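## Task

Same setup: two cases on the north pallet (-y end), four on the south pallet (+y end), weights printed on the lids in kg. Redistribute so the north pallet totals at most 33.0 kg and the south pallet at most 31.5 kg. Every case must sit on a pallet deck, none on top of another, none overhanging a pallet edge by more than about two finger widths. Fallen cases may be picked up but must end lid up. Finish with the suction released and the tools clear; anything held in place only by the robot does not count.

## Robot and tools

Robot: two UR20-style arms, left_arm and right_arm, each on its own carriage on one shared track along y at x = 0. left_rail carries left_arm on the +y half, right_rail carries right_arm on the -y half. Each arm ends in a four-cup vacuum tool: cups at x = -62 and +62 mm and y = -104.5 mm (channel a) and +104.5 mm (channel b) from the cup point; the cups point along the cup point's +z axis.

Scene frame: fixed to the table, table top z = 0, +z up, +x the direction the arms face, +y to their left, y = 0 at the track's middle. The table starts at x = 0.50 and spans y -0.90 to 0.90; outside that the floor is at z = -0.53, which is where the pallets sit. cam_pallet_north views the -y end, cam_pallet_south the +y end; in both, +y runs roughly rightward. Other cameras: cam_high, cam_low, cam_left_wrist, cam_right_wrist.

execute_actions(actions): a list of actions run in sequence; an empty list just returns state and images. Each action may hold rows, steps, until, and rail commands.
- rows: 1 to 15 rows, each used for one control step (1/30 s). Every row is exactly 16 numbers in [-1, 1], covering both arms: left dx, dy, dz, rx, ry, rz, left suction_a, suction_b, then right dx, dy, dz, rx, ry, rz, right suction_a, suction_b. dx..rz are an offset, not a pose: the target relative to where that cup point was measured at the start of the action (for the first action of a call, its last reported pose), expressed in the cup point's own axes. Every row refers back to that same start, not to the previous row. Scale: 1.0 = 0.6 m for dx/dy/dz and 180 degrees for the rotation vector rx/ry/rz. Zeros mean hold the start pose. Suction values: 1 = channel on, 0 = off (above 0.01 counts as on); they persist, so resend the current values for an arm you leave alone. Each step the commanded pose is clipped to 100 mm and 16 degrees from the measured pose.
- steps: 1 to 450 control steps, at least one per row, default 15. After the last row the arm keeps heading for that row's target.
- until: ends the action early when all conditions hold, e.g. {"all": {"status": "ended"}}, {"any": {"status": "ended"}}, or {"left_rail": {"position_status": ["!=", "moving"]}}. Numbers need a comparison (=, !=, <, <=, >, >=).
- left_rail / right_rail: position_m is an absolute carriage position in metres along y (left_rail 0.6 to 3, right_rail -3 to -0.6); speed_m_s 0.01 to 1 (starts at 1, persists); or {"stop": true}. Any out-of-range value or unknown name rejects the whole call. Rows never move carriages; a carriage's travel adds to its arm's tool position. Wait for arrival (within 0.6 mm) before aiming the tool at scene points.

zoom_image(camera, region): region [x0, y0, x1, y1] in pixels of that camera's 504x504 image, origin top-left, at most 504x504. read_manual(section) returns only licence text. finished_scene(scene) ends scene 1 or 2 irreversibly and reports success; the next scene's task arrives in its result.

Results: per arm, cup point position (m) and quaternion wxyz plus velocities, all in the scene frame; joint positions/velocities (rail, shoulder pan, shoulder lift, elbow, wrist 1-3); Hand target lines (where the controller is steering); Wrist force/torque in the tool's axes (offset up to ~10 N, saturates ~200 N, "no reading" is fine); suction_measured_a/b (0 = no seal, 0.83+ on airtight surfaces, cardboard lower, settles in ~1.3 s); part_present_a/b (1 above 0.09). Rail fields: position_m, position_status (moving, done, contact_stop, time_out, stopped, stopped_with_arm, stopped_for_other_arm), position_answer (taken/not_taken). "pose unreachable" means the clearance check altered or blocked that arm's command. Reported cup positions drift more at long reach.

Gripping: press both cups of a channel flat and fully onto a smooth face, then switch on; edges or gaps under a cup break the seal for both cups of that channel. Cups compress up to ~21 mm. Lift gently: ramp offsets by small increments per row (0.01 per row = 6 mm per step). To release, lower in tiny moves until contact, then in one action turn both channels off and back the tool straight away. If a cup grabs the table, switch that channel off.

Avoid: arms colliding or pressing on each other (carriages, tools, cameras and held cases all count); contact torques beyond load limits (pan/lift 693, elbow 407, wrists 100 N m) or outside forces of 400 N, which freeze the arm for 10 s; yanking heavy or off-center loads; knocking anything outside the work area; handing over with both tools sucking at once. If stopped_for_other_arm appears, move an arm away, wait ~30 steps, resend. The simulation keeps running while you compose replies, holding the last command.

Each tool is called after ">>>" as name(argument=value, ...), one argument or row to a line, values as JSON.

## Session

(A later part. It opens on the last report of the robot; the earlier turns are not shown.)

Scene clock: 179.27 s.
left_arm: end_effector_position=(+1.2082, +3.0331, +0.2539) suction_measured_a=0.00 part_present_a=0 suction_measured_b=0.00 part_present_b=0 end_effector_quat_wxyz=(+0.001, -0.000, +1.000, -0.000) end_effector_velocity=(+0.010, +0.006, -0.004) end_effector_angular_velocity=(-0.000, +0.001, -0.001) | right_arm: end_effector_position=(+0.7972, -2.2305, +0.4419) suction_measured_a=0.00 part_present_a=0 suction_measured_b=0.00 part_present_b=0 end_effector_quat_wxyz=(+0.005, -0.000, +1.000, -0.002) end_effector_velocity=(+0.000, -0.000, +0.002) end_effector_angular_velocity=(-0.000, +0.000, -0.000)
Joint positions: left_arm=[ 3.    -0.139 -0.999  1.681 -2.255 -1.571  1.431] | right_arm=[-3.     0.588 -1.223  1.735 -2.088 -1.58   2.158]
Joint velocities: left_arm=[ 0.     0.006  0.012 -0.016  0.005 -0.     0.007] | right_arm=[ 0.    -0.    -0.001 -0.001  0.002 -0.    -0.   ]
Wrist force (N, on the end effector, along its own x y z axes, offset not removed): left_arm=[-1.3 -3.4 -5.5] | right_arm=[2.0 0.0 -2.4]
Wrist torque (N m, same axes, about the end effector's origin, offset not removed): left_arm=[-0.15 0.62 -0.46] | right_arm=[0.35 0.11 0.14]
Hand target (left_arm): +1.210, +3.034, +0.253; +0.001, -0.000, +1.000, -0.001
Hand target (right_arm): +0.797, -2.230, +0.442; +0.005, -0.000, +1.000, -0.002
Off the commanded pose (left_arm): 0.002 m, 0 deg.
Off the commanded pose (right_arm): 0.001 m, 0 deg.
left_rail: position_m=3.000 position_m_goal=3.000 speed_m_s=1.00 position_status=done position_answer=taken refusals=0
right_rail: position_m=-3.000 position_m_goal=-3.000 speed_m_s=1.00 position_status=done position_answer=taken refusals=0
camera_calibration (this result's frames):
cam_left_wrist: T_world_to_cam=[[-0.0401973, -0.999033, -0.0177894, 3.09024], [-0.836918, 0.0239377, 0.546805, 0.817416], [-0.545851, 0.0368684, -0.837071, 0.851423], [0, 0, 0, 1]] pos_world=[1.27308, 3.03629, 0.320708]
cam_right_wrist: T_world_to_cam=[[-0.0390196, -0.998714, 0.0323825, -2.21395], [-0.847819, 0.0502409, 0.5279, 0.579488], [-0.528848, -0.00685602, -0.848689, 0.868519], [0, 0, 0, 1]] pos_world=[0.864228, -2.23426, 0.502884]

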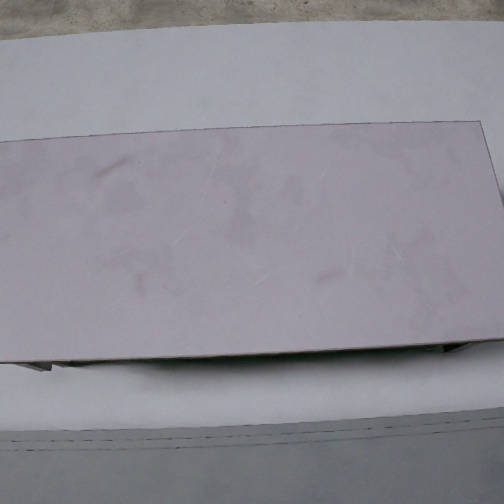

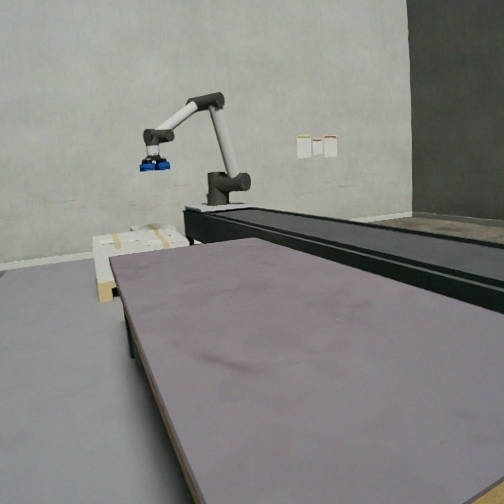

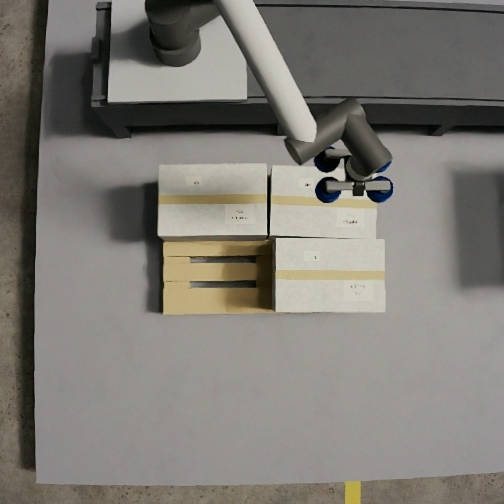

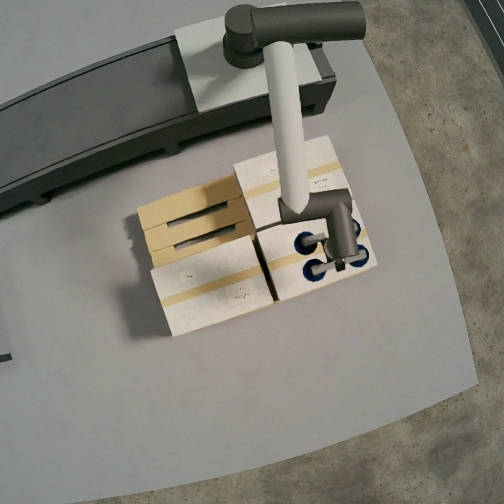

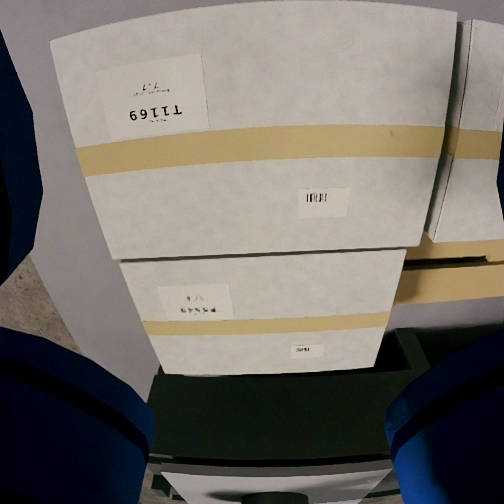

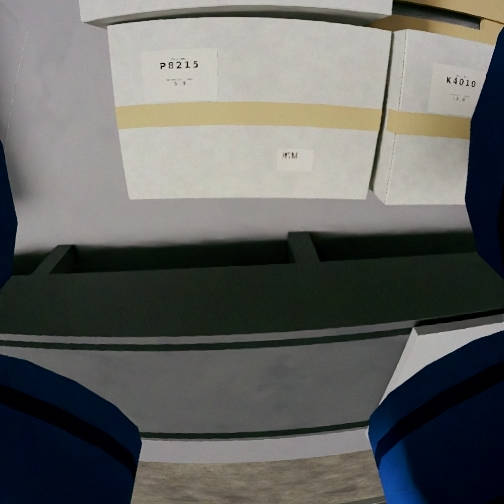

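>>> execute_actions(
  actions=[
    {"rows":[[0,0,0.27,0,0,-0.033,1,1,0,0,0,0,0,0,0,0],[0,0,0.54,0,0,-0.033,1,1,0,0,0,0,0,0,0,0]],"steps":45},
  ],
)

Scene clock: 185.07 s.
left_arm: end_effector_position=(+1.2085, +3.0331, -0.0698) suction_measured_a=0.00 part_present_a=0 suction_measured_b=0.00 part_present_b=0 end_effector_quat_wxyz=(+0.001, -0.052, +0.999, -0.001) end_effector_velocity=(+0.000, +0.000, -0.001) end_effector_angular_velocity=(+0.000, +0.000, +0.000) | right_arm: end_effector_position=(+0.7972, -2.2305, +0.4419) suction_measured_a=0.00 part_present_a=0 suction_measured_b=0.00 part_present_b=0 end_effector_quat_wxyz=(+0.005, -0.000, +1.000, -0.002) end_effector_velocity=(+0.000, +0.000, -0.000) end_effector_angular_velocity=(-0.000, +0.000, -0.000)
Joint positions: left_arm=[ 3.    -0.139 -0.713  1.735 -2.595 -1.571  1.327] | right_arm=[-3.     0.588 -1.223  1.735 -2.088 -1.58   2.158]
Joint velocities: left_arm=[ 0.     0.     0.001 -0.    -0.     0.    -0.   ] | right_arm=[ 0.  0.  0.  0. -0. -0.  0.]
Wrist force (N, on the end effector, along its own x y z axes, offset not removed): left_arm=[-6.8 -1.5 -7.4] | right_arm=[2.6 2.0 -3.6]
Wrist torque (N m, same axes, about the end effector's origin, offset not removed): left_arm=[0.17 1.53 -0.69] | right_arm=[0.57 -0.09 0.18]
Hand target (left_arm): +1.208, +3.033, -0.070; +0.001, -0.052, +0.999, -0.001
Hand target (right_arm): +0.797, -2.230, +0.442; +0.005, -0.000, +1.000, -0.002
Off the commanded pose (left_arm): 0.001 m, 0 deg.
Off the commanded pose (right_arm): 0.000 m, 0 deg.
left_rail: position_m=3.000 position_m_goal=3.000 speed_m_s=1.00 position_status=done position_answer=taken refusals=0
right_rail: position_m=-3.000 position_m_goal=-3.000 speed_m_s=1.00 position_status=done position_answer=taken refusals=0
camera_calibration (this result's frames):
cam_left_wrist: T_world_to_cam=[[0.063382, -0.997835, -0.0175628, 2.95571], [-0.834882, -0.0626564, 0.546851, 1.25487], [-0.546767, -0.0199977, -0.837046, 0.754134], [0, 0, 0, 1]] pos_world=[1.27267, 3.04301, -0.00307268]
cam_right_wrist: T_world_to_cam=[[-0.0390283, -0.998713, 0.0323816, -2.21396], [-0.847822, 0.0502478, 0.527895, 0.579514], [-0.528843, -0.00685099, -0.848692, 0.868538], [0, 0, 0, 1]] pos_world=[0.864238, -2.23428, 0.50289]

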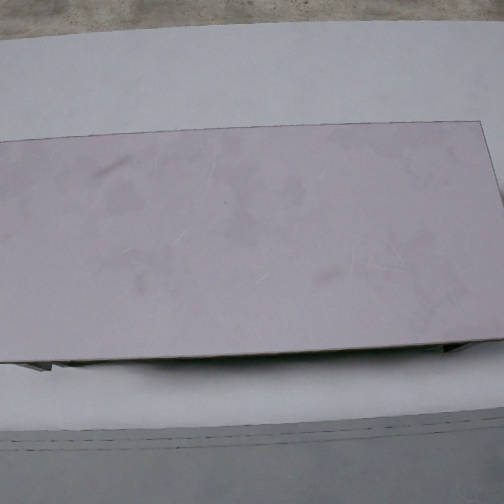

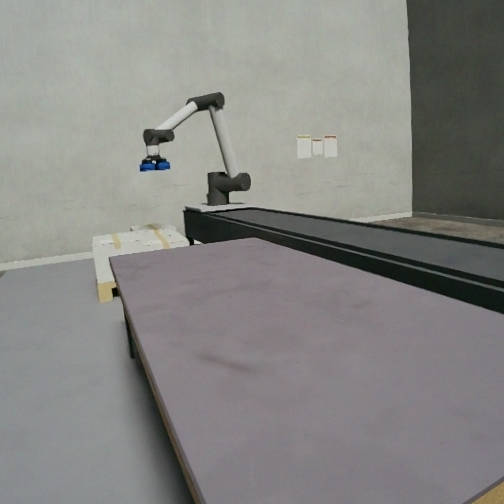

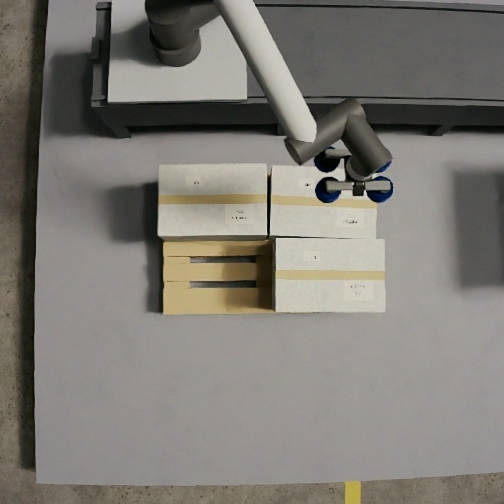

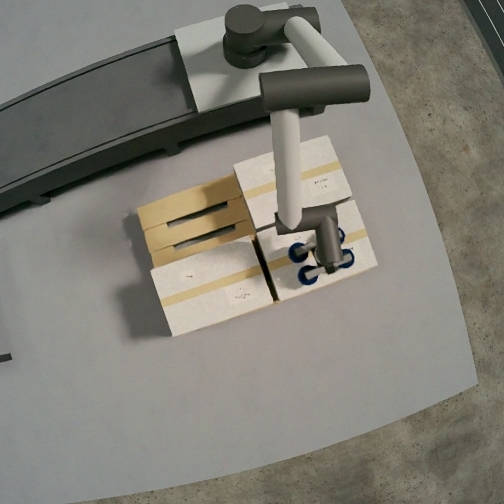

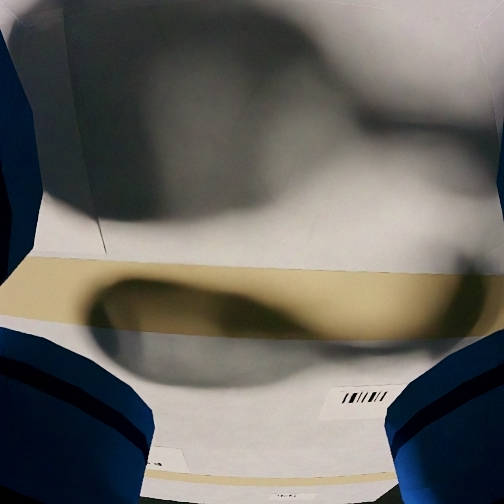

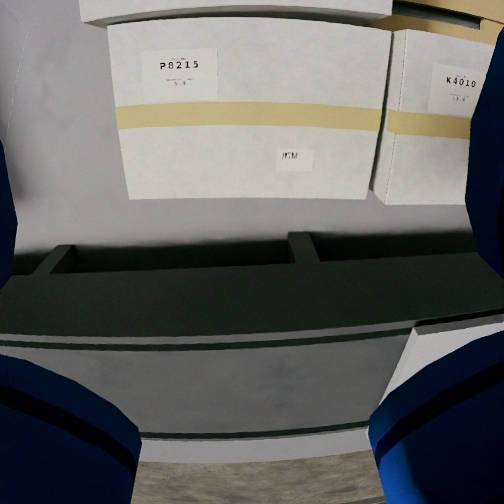

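>>> execute_actions(
  actions=[
    {"rows":[[0,0,0.035,0,0,0,1,1,0,0,0,0,0,0,0,0]],"steps":50},
  ],
)

Scene clock: 189.33 s.
left_arm: end_effector_position=(+1.2085, +3.0332, -0.0908) suction_measured_a=0.00 part_present_a=0 suction_measured_b=0.00 part_present_b=0 end_effector_quat_wxyz=(+0.001, -0.052, +0.999, -0.001) end_effector_velocity=(-0.000, +0.000, -0.000) end_effector_angular_velocity=(+0.000, +0.000, -0.000) | right_arm: end_effector_position=(+0.7972, -2.2305, +0.4419) suction_measured_a=0.00 part_present_a=0 suction_measured_b=0.00 part_present_b=0 end_effector_quat_wxyz=(+0.005, -0.000, +1.000, -0.002) end_effector_velocity=(-0.000, +0.000, +0.000) end_effector_angular_velocity=(+0.000, -0.000, +0.000)
Joint positions: left_arm=[ 3.    -0.139 -0.691  1.733 -2.614 -1.571  1.327] | right_arm=[-3.     0.588 -1.223  1.735 -2.088 -1.58   2.158]
Joint velocities: left_arm=[ 0.  0.  0. -0.  0. -0.  0.] | right_arm=[ 0.  0. -0.  0. -0.  0. -0.]
Wrist force (N, on the end effector, along its own x y z axes, offset not removed): left_arm=[-10.4 -0.6 -7.9] | right_arm=[-1.6 0.1 -2.3]
Wrist torque (N m, same axes, about the end effector's origin, offset not removed): left_arm=[0.36 1.81 -0.45] | right_arm=[0.55 0.60 0.22]
Hand target (left_arm): +1.209, +3.033, -0.091; +0.001, -0.052, +0.999, -0.001
Hand target (right_arm): +0.797, -2.230, +0.442; +0.005, -0.000, +1.000, -0.002
Off the commanded pose (left_arm): 0.000 m, 0 deg.
Off the commanded pose (right_arm): 0.000 m, 0 deg.
left_rail: position_m=3.000 position_m_goal=3.000 speed_m_s=1.00 position_status=done position_answer=taken refusals=0
right_rail: position_m=-3.000 position_m_goal=-3.000 speed_m_s=1.00 position_status=done position_answer=taken refusals=0
camera_calibration (this result's frames):
cam_left_wrist: T_world_to_cam=[[0.0634202, -0.997832, -0.0175648, 2.95531], [-0.834881, -0.0626895, 0.546849, 1.26647], [-0.546765, -0.0200167, -0.837047, 0.736628], [0, 0, 0, 1]] pos_world=[1.27269, 3.04305, -0.0240663]
cam_right_wrist: T_world_to_cam=[[-0.039016, -0.998714, 0.0323847, -2.21396], [-0.84782, 0.0502391, 0.527898, 0.579487], [-0.528846, -0.00685993, -0.84869, 0.86851], [0, 0, 0, 1]] pos_world=[0.864229, -2.23427, 0.502884]

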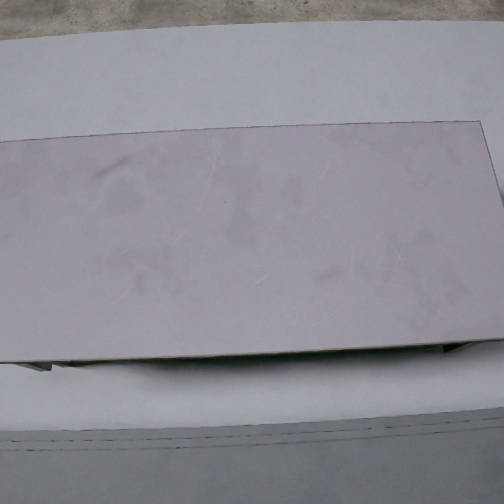

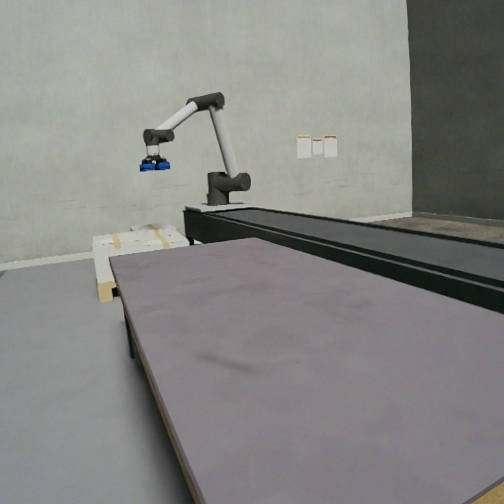

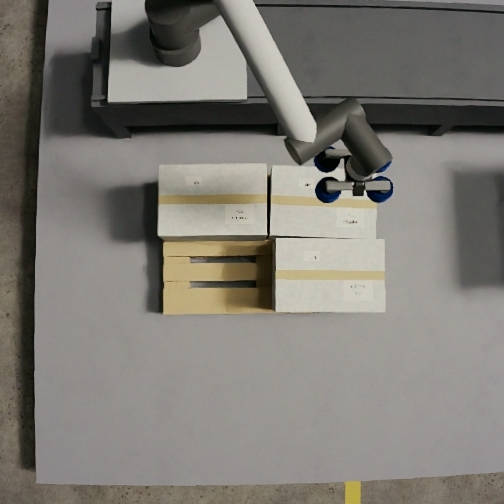

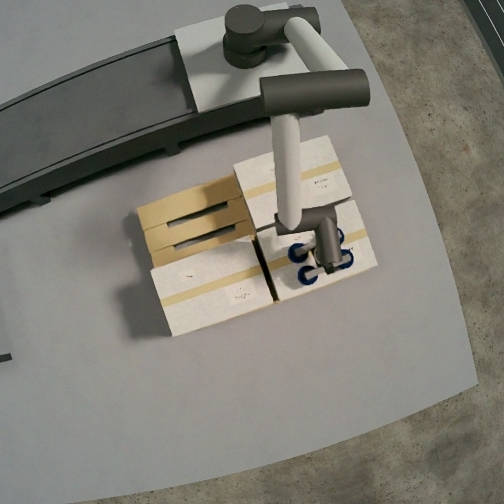

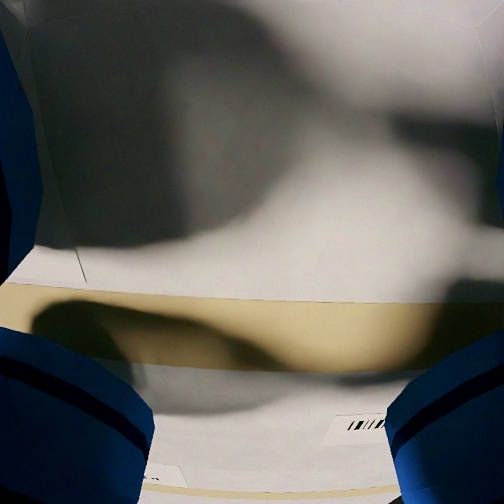

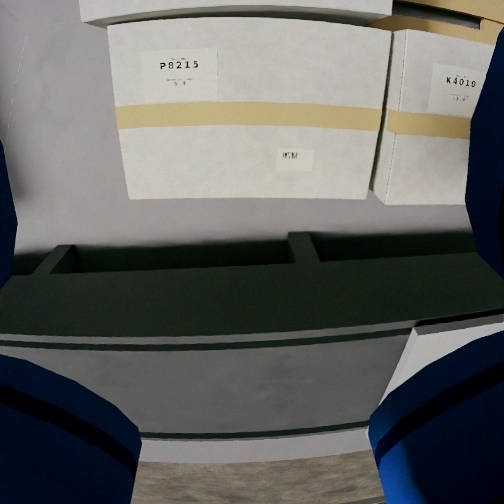

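>>> execute_actions(
  actions=[
    {"rows":[[0,0,0.035,0,0,0,1,1,0,0,0,0,0,0,0,0]],"steps":50},
  ],
)

Scene clock: 192.87 s.
left_arm: end_effector_position=(+1.2085, +3.0332, -0.1118) suction_measured_a=0.00 part_present_a=0 suction_measured_b=0.00 part_present_b=0 end_effector_quat_wxyz=(+0.001, -0.052, +0.999, -0.001) end_effector_velocity=(+0.000, -0.000, -0.000) end_effector_angular_velocity=(-0.000, -0.000, +0.000) | right_arm: end_effector_position=(+0.7972, -2.2305, +0.4419) suction_measured_a=0.00 part_present_a=0 suction_measured_b=0.00 part_present_b=0 end_effector_quat_wxyz=(+0.005, -0.000, +1.000, -0.002) end_effector_velocity=(-0.000, +0.000, +0.000) end_effector_angular_velocity=(+0.000, -0.000, +0.000)
Joint positions: left_arm=[ 3.    -0.139 -0.67   1.729 -2.633 -1.571  1.327] | right_arm=[-3.     0.588 -1.223  1.735 -2.088 -1.58   2.158]
Joint velocities: left_arm=[ 0. -0.  0.  0. -0.  0. -0.] | right_arm=[ 0.  0. -0. -0. -0. -0. -0.]
Wrist force (N, on the end effector, along its own x y z axes, offset not removed): left_arm=[0.6 -3.9 -3.3] | right_arm=[0.2 -0.9 -0.7]
Wrist torque (N m, same axes, about the end effector's origin, offset not removed): left_arm=[-0.17 0.20 -0.31] | right_arm=[0.35 0.26 0.28]
Hand target (left_arm): +1.209, +3.033, -0.112; +0.001, -0.052, +0.999, -0.001
Hand target (right_arm): +0.797, -2.230, +0.442; +0.005, -0.000, +1.000, -0.002
Off the commanded pose (left_arm): 0.000 m, 0 deg.
Off the commanded pose (right_arm): 0.000 m, 0 deg.
left_rail: position_m=3.000 position_m_goal=3.000 speed_m_s=1.00 position_status=done position_answer=taken refusals=0
right_rail: position_m=-3.000 position_m_goal=-3.000 speed_m_s=1.00 position_status=done position_answer=taken refusals=0
camera_calibration (this result's frames):
cam_left_wrist: T_world_to_cam=[[0.0634202, -0.997832, -0.0175647, 2.95494], [-0.834882, -0.0626895, 0.546848, 1.27797], [-0.546764, -0.0200168, -0.837048, 0.719065], [0, 0, 0, 1]] pos_world=[1.27271, 3.04304, -0.0450603]
cam_right_wrist: T_world_to_cam=[[-0.0390159, -0.998714, 0.0323849, -2.21396], [-0.84782, 0.0502391, 0.527899, 0.579487], [-0.528847, -0.00686011, -0.84869, 0.86851], [0, 0, 0, 1]] pos_world=[0.864229, -2.23427, 0.502884]

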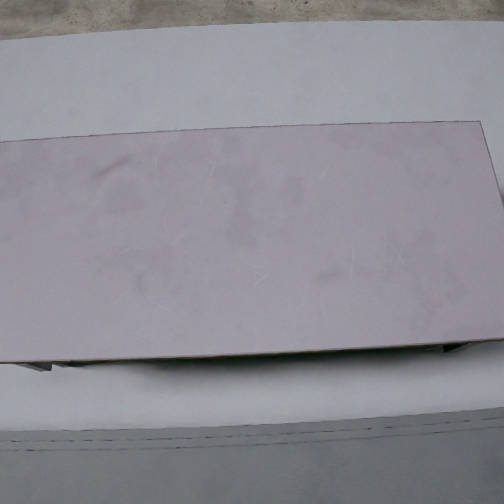

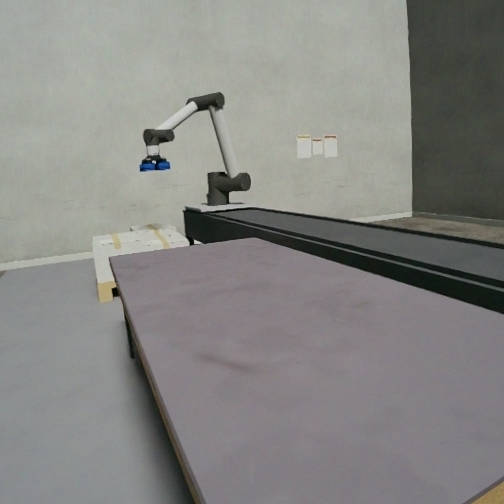

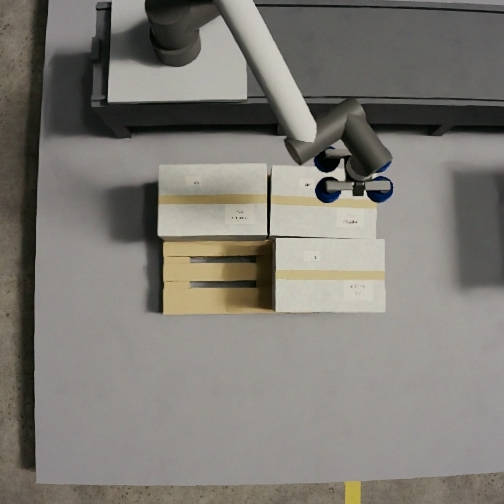

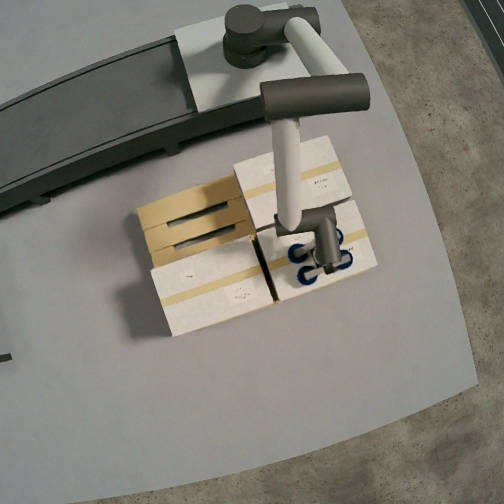

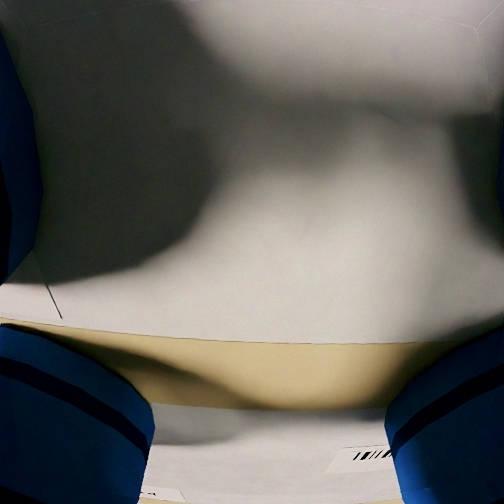

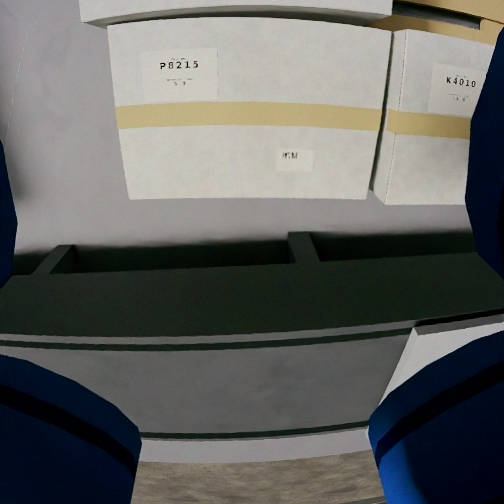

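>>> execute_actions(
  actions=[
    {"rows":[[0,0,0.03,0,0,0,1,1,0,0,0,0,0,0,0,0]],"steps":50},
  ],
)

Scene clock: 196.27 s.
left_arm: end_effector_position=(+1.2085, +3.0332, -0.1298) suction_measured_a=0.95 part_present_a=1 suction_measured_b=0.95 part_present_b=1 end_effector_quat_wxyz=(+0.001, -0.052, +0.999, -0.001) end_effector_velocity=(-0.000, +0.000, -0.000) end_effector_angular_velocity=(+0.000, +0.000, +0.000) | right_arm: end_effector_position=(+0.7972, -2.2305, +0.4419) suction_measured_a=0.00 part_present_a=0 suction_measured_b=0.00 part_present_b=0 end_effector_quat_wxyz=(+0.005, -0.000, +1.000, -0.002) end_effector_velocity=(+0.000, -0.000, -0.000) end_effector_angular_velocity=(-0.000, +0.000, -0.000)
Joint positions: left_arm=[ 3.    -0.139 -0.651  1.726 -2.648 -1.571  1.327] | right_arm=[-3.     0.588 -1.223  1.735 -2.088 -1.58   2.158]
Joint velocities: left_arm=[ 0.  0.  0. -0. -0.  0. -0.] | right_arm=[ 0. -0.  0.  0.  0.  0. -0.]
Wrist force (N, on the end effector, along its own x y z axes, offset not removed): left_arm=[-4.4 1.5 -40.3] | right_arm=[-2.3 1.5 0.0]
Wrist torque (N m, same axes, about the end effector's origin, offset not removed): left_arm=[-1.82 -1.66 -0.14] | right_arm=[0.64 0.69 0.15]
Hand target (left_arm): +1.209, +3.033, -0.130; +0.001, -0.052, +0.999, -0.001
Hand target (right_arm): +0.797, -2.230, +0.442; +0.005, -0.000, +1.000, -0.002
Off the commanded pose (left_arm): 0.000 m, 0 deg.
Off the commanded pose (right_arm): 0.000 m, 0 deg.
left_rail: position_m=3.000 position_m_goal=3.000 speed_m_s=1.00 position_status=done position_answer=taken refusals=0
right_rail: position_m=-3.000 position_m_goal=-3.000 speed_m_s=1.00 position_status=done position_answer=taken refusals=0
camera_calibration (this result's frames):
cam_left_wrist: T_world_to_cam=[[0.0634128, -0.997833, -0.0175633, 2.95463], [-0.834885, -0.0626826, 0.546843, 1.28781], [-0.546759, -0.0200135, -0.837051, 0.704001], [0, 0, 0, 1]] pos_world=[1.27273, 3.04304, -0.0630504]
cam_right_wrist: T_world_to_cam=[[-0.0390159, -0.998714, 0.0323849, -2.21396], [-0.84782, 0.0502391, 0.527899, 0.579487], [-0.528847, -0.00686014, -0.84869, 0.86851], [0, 0, 0, 1]] pos_world=[0.864229, -2.23427, 0.502884]

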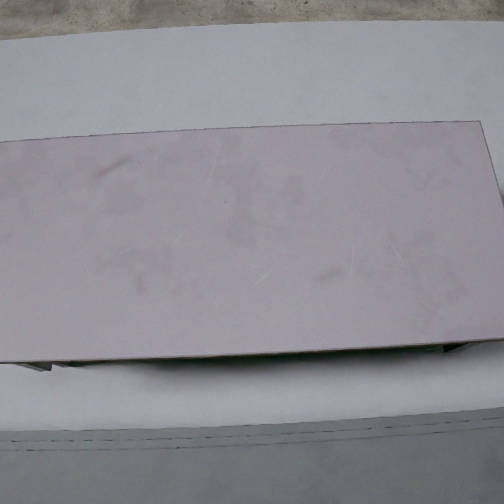

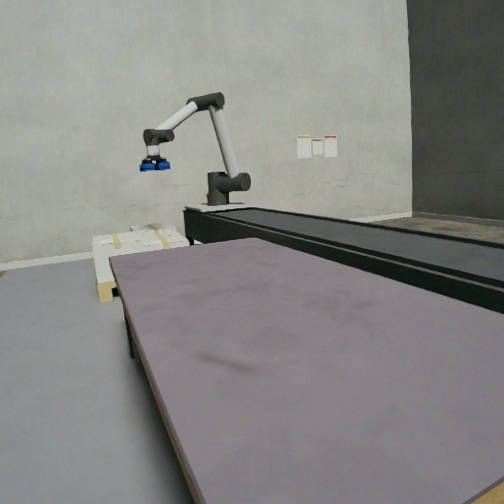

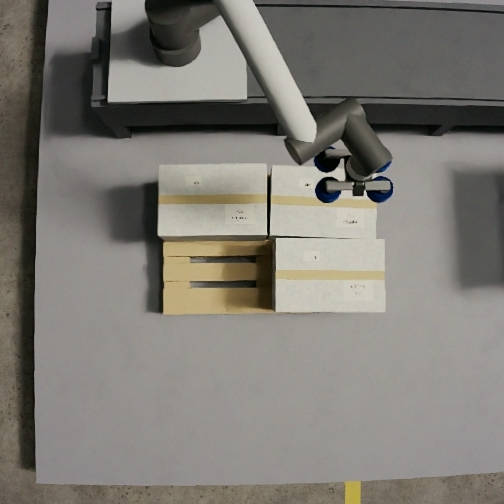

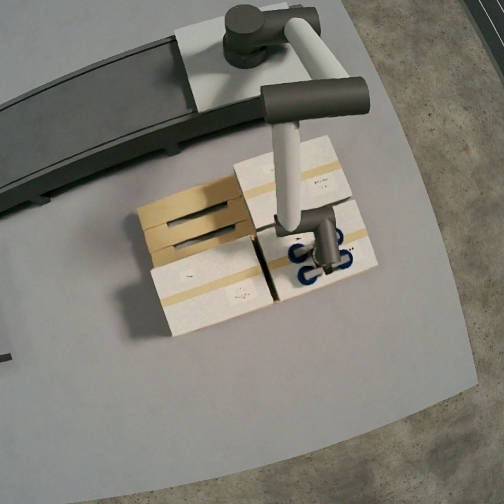

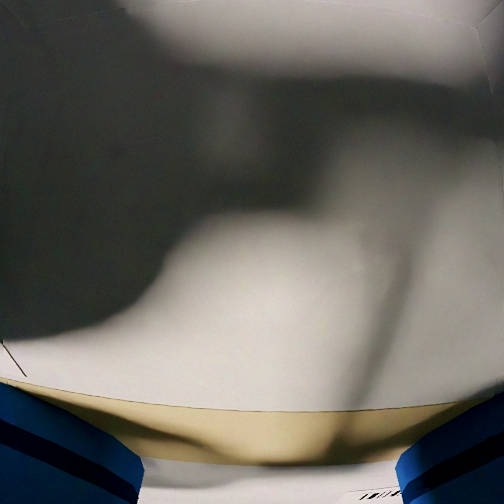

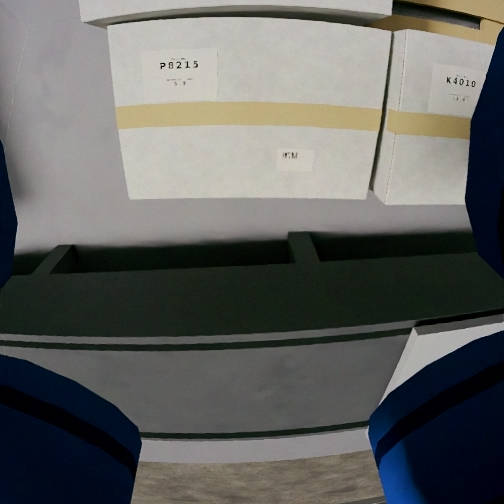

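>>> execute_actions(
  actions=[
    {"rows":[[0,0,-0.2,0,0,0,1,1,0,0,0,0,0,0,0,0],[0,0,-0.4,0,0,0,1,1,0,0,0,0,0,0,0,0],[0,0,-0.6,0,0,0,1,1,0,0,0,0,0,0,0,0],[0,0,-0.8,0,0,0,1,1,0,0,0,0,0,0,0,0],[0,0,-1,0,0,0.033,1,1,0,0,0,0,0,0,0,0]],"steps":60},
    {"left_rail":{"position_m":0.6},"rows":[[0.68,-0.89,0,0,0,0,1,1,0,0,0,0,0,0,0,0]],"steps":150,"until":{"left_rail":{"position_status":["!=","moving"]}}},
    {"rows":[[0,0,0.32,0,0,0,1,1,0,0,0,0,0,0,0,0]],"steps":50},
  ],
)

Scene clock: 208.30 s.
left_arm: end_effector_position=(+0.8004, +0.0986, +0.2774) suction_measured_a=0.95 part_present_a=1 suction_measured_b=0.95 part_present_b=1 end_effector_quat_wxyz=(+0.001, -0.000, +1.000, -0.001) end_effector_velocity=(+0.000, +0.000, -0.000) end_effector_angular_velocity=(+0.000, +0.000, +0.000) | right_arm: end_effector_position=(+0.7972, -2.2305, +0.4419) suction_measured_a=0.00 part_present_a=0 suction_measured_b=0.00 part_present_b=0 end_effector_quat_wxyz=(+0.005, -0.000, +1.000, -0.002) end_effector_velocity=(+0.000, -0.000, -0.000) end_effector_angular_velocity=(-0.000, +0.000, -0.000)
Joint positions: left_arm=[ 0.6   -0.774 -1.259  2.076 -2.39  -1.571  0.796] | right_arm=[-3.     0.588 -1.223  1.735 -2.088 -1.58   2.158]
Joint velocities: left_arm=[ 0.  0.  0.  0. -0.  0.  0.] | right_arm=[ 0. -0.  0. -0.  0. -0.  0.]
Wrist force (N, on the end effector, along its own x y z axes, offset not removed): left_arm=[-5.8 -8.0 -39.3] | right_arm=[2.8 -2.9 -0.6]
Wrist torque (N m, same axes, about the end effector's origin, offset not removed): left_arm=[-2.89 -1.51 -0.26] | right_arm=[0.02 -0.17 0.12]
Hand target (left_arm): +0.800, +0.099, +0.277; +0.001, -0.000, +1.000, -0.001
Hand target (right_arm): +0.797, -2.230, +0.442; +0.005, -0.000, +1.000, -0.002
Off the commanded pose (left_arm): 0.000 m, 0 deg.
Off the commanded pose (right_arm): 0.000 m, 0 deg.
left_rail: position_m=0.600 position_m_goal=0.600 speed_m_s=1.00 position_status=done position_answer=taken refusals=0
right_rail: position_m=-3.000 position_m_goal=-3.000 speed_m_s=1.00 position_status=done position_answer=taken refusals=0
camera_calibration (this result's frames):
cam_left_wrist: T_world_to_cam=[[-0.0403355, -0.999043, -0.0169435, 0.142416], [-0.836319, 0.0244768, 0.547697, 0.532709], [-0.546758, 0.0362618, -0.836505, 0.757282], [0, 0, 0, 1]] pos_world=[0.865309, 0.101781, 0.34412]
cam_right_wrist: T_world_to_cam=[[-0.039016, -0.998714, 0.0323849, -2.21396], [-0.84782, 0.0502391, 0.527899, 0.579487], [-0.528847, -0.00686005, -0.84869, 0.86851], [0, 0, 0, 1]] pos_world=[0.864229, -2.23427, 0.502884]

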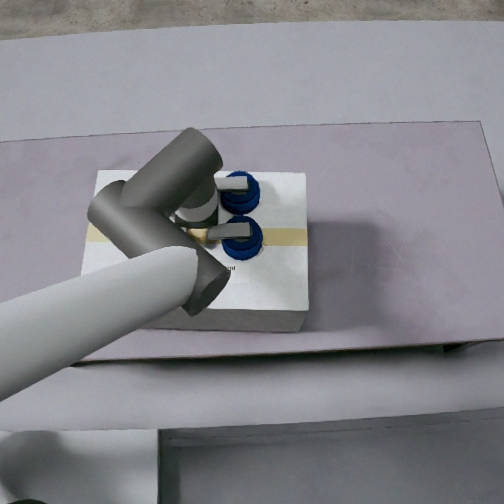

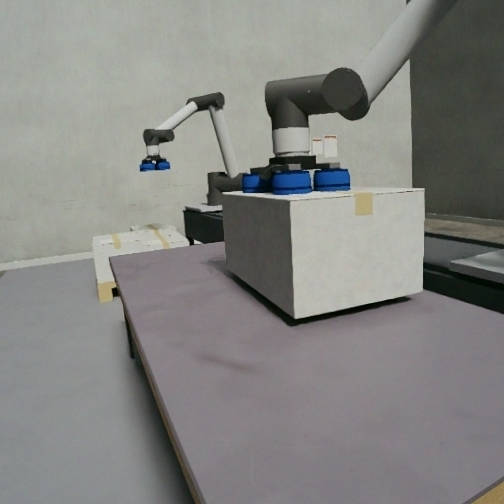

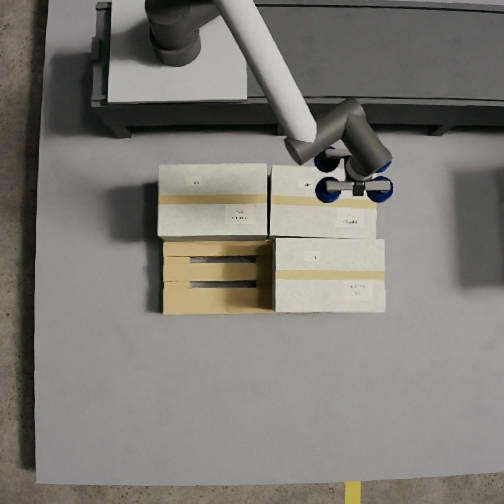

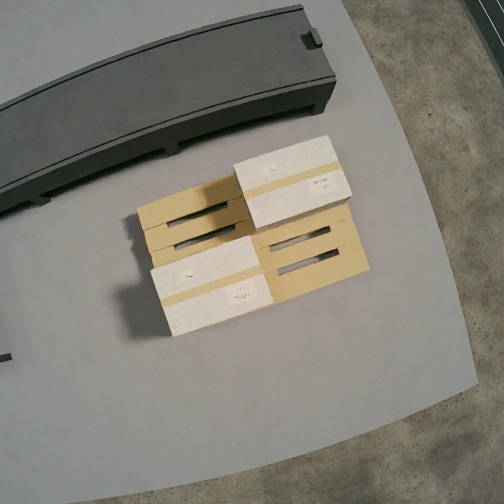

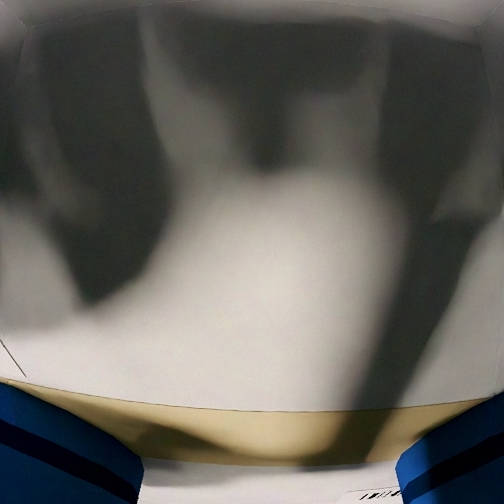

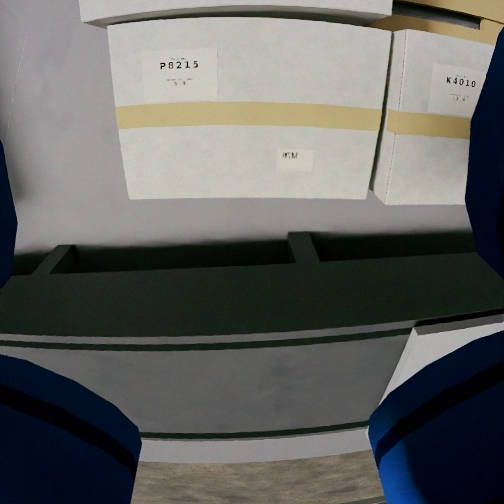

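>>> execute_actions(
  actions=[
    {"rows":[[-0.1,0,0,0,0,0,1,1,0,0,0,0,0,0,0,0]],"steps":15},
    {"rows":[[0,0,0.035,0,0,0,1,1,0,0,0,0,0,0,0,0]],"steps":15},
  ],
)

Scene clock: 213.67 s.
left_arm: end_effector_position=(+0.8580, +0.0990, +0.2572) suction_measured_a=0.95 part_present_a=1 suction_measured_b=0.95 part_present_b=1 end_effector_quat_wxyz=(+0.001, -0.000, +1.000, -0.001) end_effector_velocity=(-0.000, -0.000, -0.006) end_effector_angular_velocity=(-0.000, -0.000, -0.000) | right_arm: end_effector_position=(+0.7972, -2.2305, +0.4419) suction_measured_a=0.00 part_present_a=0 suction_measured_b=0.00 part_present_b=0 end_effector_quat_wxyz=(+0.005, -0.000, +1.000, -0.002) end_effector_velocity=(+0.000, -0.000, -0.000) end_effector_angular_velocity=(-0.000, +0.000, +0.000)
Joint positions: left_arm=[ 0.6   -0.732 -1.195  2.016 -2.393 -1.571  0.838] | right_arm=[-3.     0.588 -1.223  1.735 -2.088 -1.58   2.158]
Joint velocities: left_arm=[ 0.    -0.001  0.005  0.003 -0.009  0.    -0.001] | right_arm=[ 0. -0.  0. -0.  0.  0. -0.]
Wrist force (N, on the end effector, along its own x y z axes, offset not removed): left_arm=[-3.3 -1.7 -42.7] | right_arm=[-2.1 1.3 1.2]
Wrist torque (N m, same axes, about the end effector's origin, offset not removed): left_arm=[-2.29 -2.03 -0.40] | right_arm=[0.48 0.59 0.27]
Hand target (left_arm): +0.858, +0.099, +0.256; +0.001, -0.000, +1.000, -0.001
Hand target (right_arm): +0.797, -2.230, +0.442; +0.005, -0.000, +1.000, -0.002
Off the commanded pose (left_arm): 0.001 m, 0 deg.
Off the commanded pose (right_arm): 0.000 m, 0 deg.
left_rail: position_m=0.600 position_m_goal=0.600 speed_m_s=1.00 position_status=done position_answer=taken refusals=0
right_rail: position_m=-3.000 position_m_goal=-3.000 speed_m_s=1.00 position_status=done position_answer=taken refusals=0
camera_calibration (this result's frames):
cam_left_wrist: T_world_to_cam=[[-0.0401534, -0.999049, -0.0170234, 0.144685], [-0.836379, 0.0242843, 0.547613, 0.592082], [-0.546678, 0.0362265, -0.836559, 0.771819], [0, 0, 0, 1]] pos_world=[0.922951, 0.102208, 0.323903]
cam_right_wrist: T_world_to_cam=[[-0.0390161, -0.998714, 0.0323849, -2.21396], [-0.84782, 0.0502392, 0.527899, 0.579487], [-0.528847, -0.00686, -0.84869, 0.86851], [0, 0, 0, 1]] pos_world=[0.864229, -2.23427, 0.502884]

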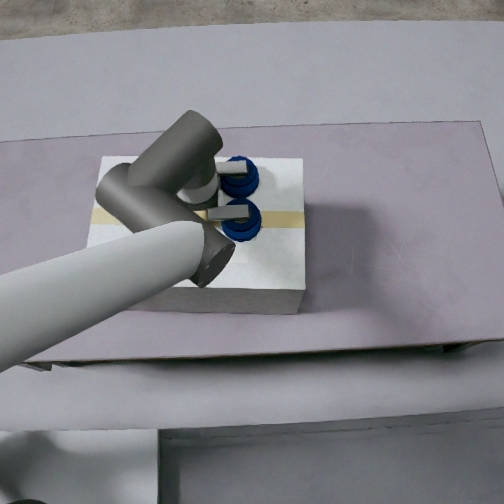

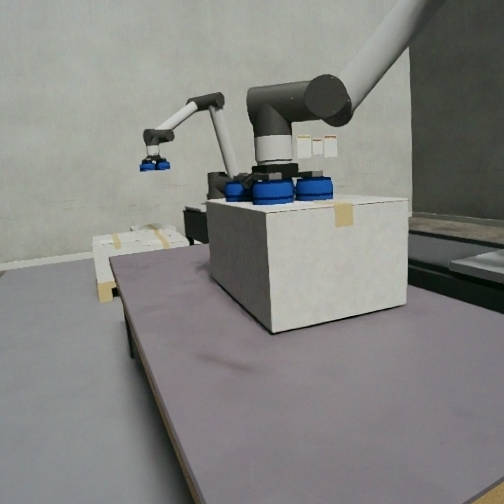

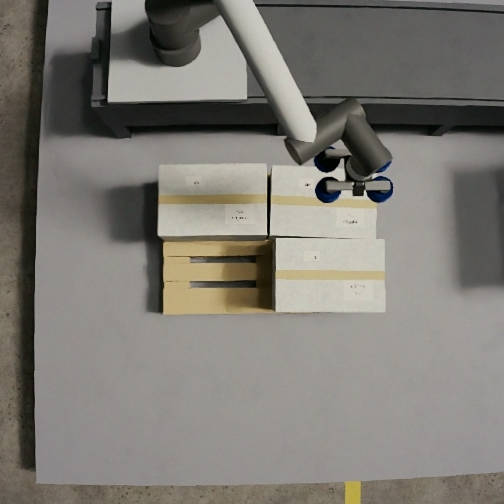

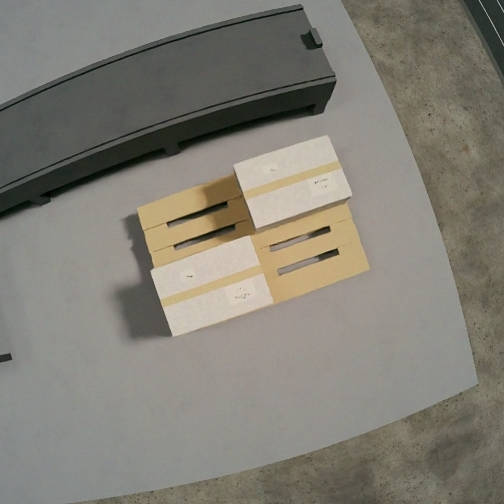

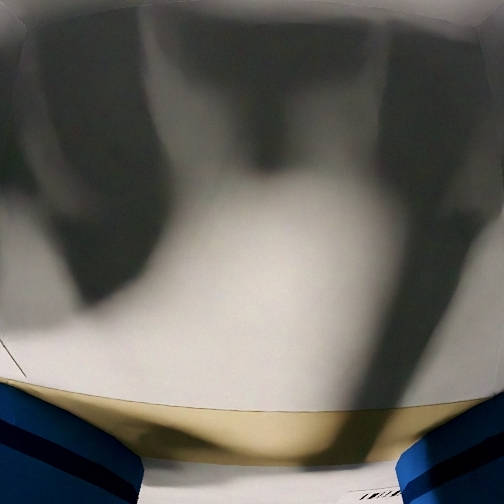

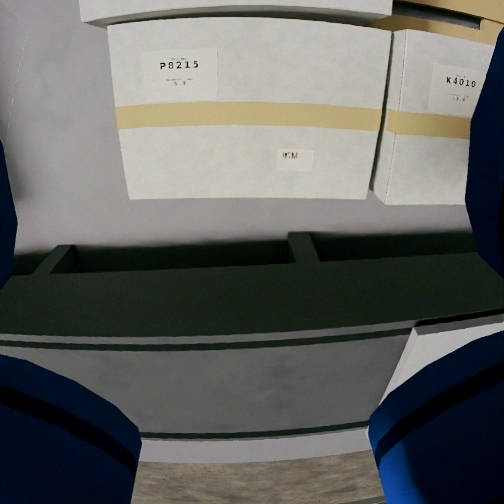

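>>> execute_actions(
  actions=[
    {"rows":[[0,0,0.013,0,0,0,1,1,0,0,0,0,0,0,0,0]],"steps":15},
  ],
)

Scene clock: 217.37 s.
left_arm: end_effector_position=(+0.8580, +0.0989, +0.2496) suction_measured_a=0.95 part_present_a=1 suction_measured_b=0.95 part_present_b=1 end_effector_quat_wxyz=(+0.001, -0.000, +1.000, -0.001) end_effector_velocity=(+0.000, -0.000, -0.002) end_effector_angular_velocity=(-0.000, -0.000, +0.000) | right_arm: end_effector_position=(+0.7972, -2.2305, +0.4419) suction_measured_a=0.00 part_present_a=0 suction_measured_b=0.00 part_present_b=0 end_effector_quat_wxyz=(+0.005, -0.000, +1.000, -0.002) end_effector_velocity=(-0.000, +0.000, -0.000) end_effector_angular_velocity=(+0.000, +0.000, +0.000)
Joint positions: left_arm=[ 0.6   -0.732 -1.188  2.019 -2.404 -1.571  0.838] | right_arm=[-3.     0.588 -1.223  1.735 -2.088 -1.58   2.158]
Joint velocities: left_arm=[ 0.    -0.     0.002  0.001 -0.003 -0.    -0.   ] | right_arm=[ 0. -0.  0.  0. -0.  0. -0.]
Wrist force (N, on the end effector, along its own x y z axes, offset not removed): left_arm=[-2.6 -1.2 -42.4] | right_arm=[1.5 3.8 -5.7]
Wrist torque (N m, same axes, about the end effector's origin, offset not removed): left_arm=[-2.11 -1.94 -0.41] | right_arm=[0.89 0.34 0.34]
Hand target (left_arm): +0.858, +0.099, +0.249; +0.001, -0.000, +1.000, -0.001
Hand target (right_arm): +0.797, -2.230, +0.442; +0.005, -0.000, +1.000, -0.002
Off the commanded pose (left_arm): 0.000 m, 0 deg.
Off the commanded pose (right_arm): 0.000 m, 0 deg.
left_rail: position_m=0.600 position_m_goal=0.600 speed_m_s=1.00 position_status=done position_answer=taken refusals=0
right_rail: position_m=-3.000 position_m_goal=-3.000 speed_m_s=1.00 position_status=done position_answer=taken refusals=0
camera_calibration (this result's frames):
cam_left_wrist: T_world_to_cam=[[-0.0402186, -0.999044, -0.0171147, 0.144541], [-0.836408, 0.0242909, 0.547569, 0.596224], [-0.54663, 0.0363373, -0.836585, 0.765417], [0, 0, 0, 1]] pos_world=[0.9229, 0.102106, 0.316337]
cam_right_wrist: T_world_to_cam=[[-0.0390159, -0.998714, 0.0323849, -2.21396], [-0.84782, 0.0502391, 0.527899, 0.579487], [-0.528847, -0.00686011, -0.84869, 0.86851], [0, 0, 0, 1]] pos_world=[0.864229, -2.23427, 0.502884]

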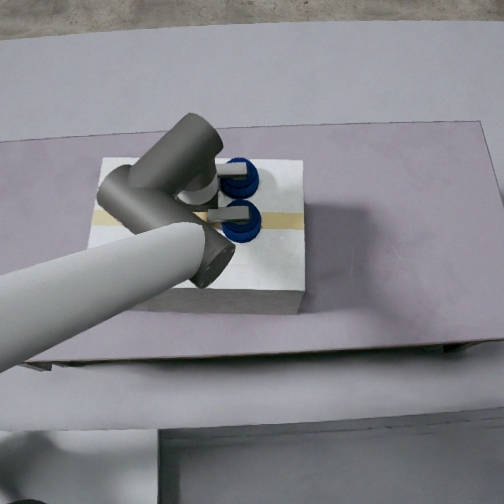

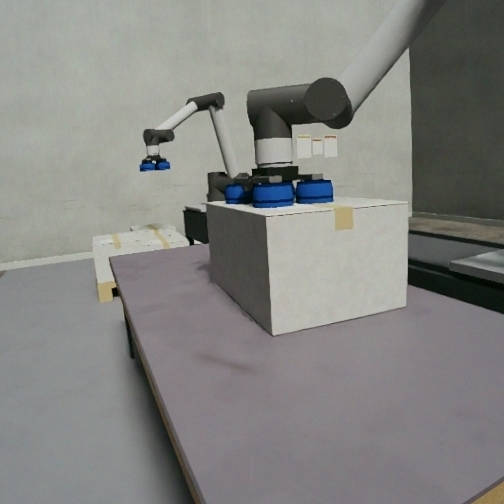

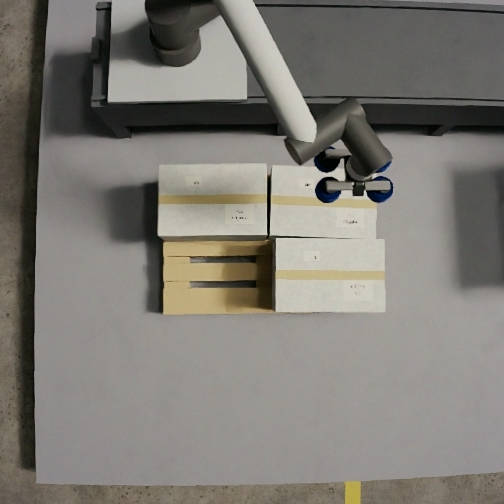

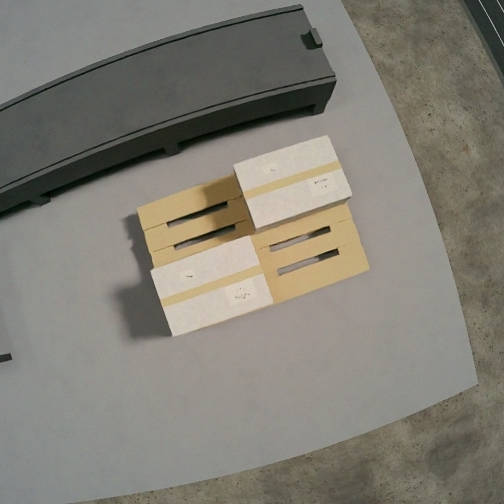

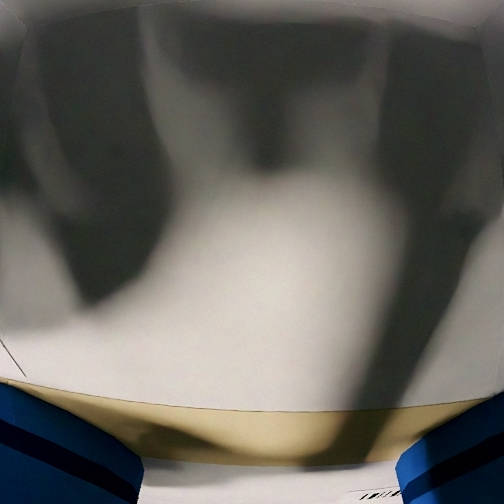

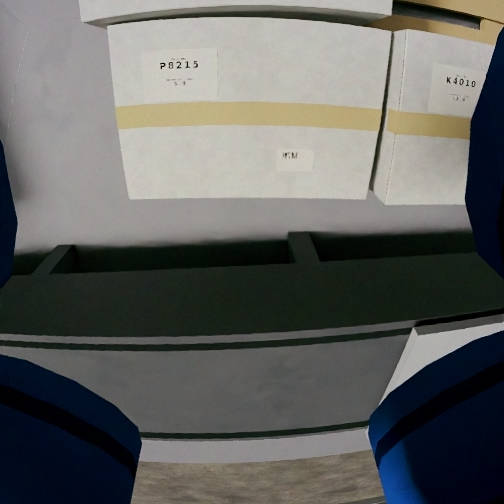

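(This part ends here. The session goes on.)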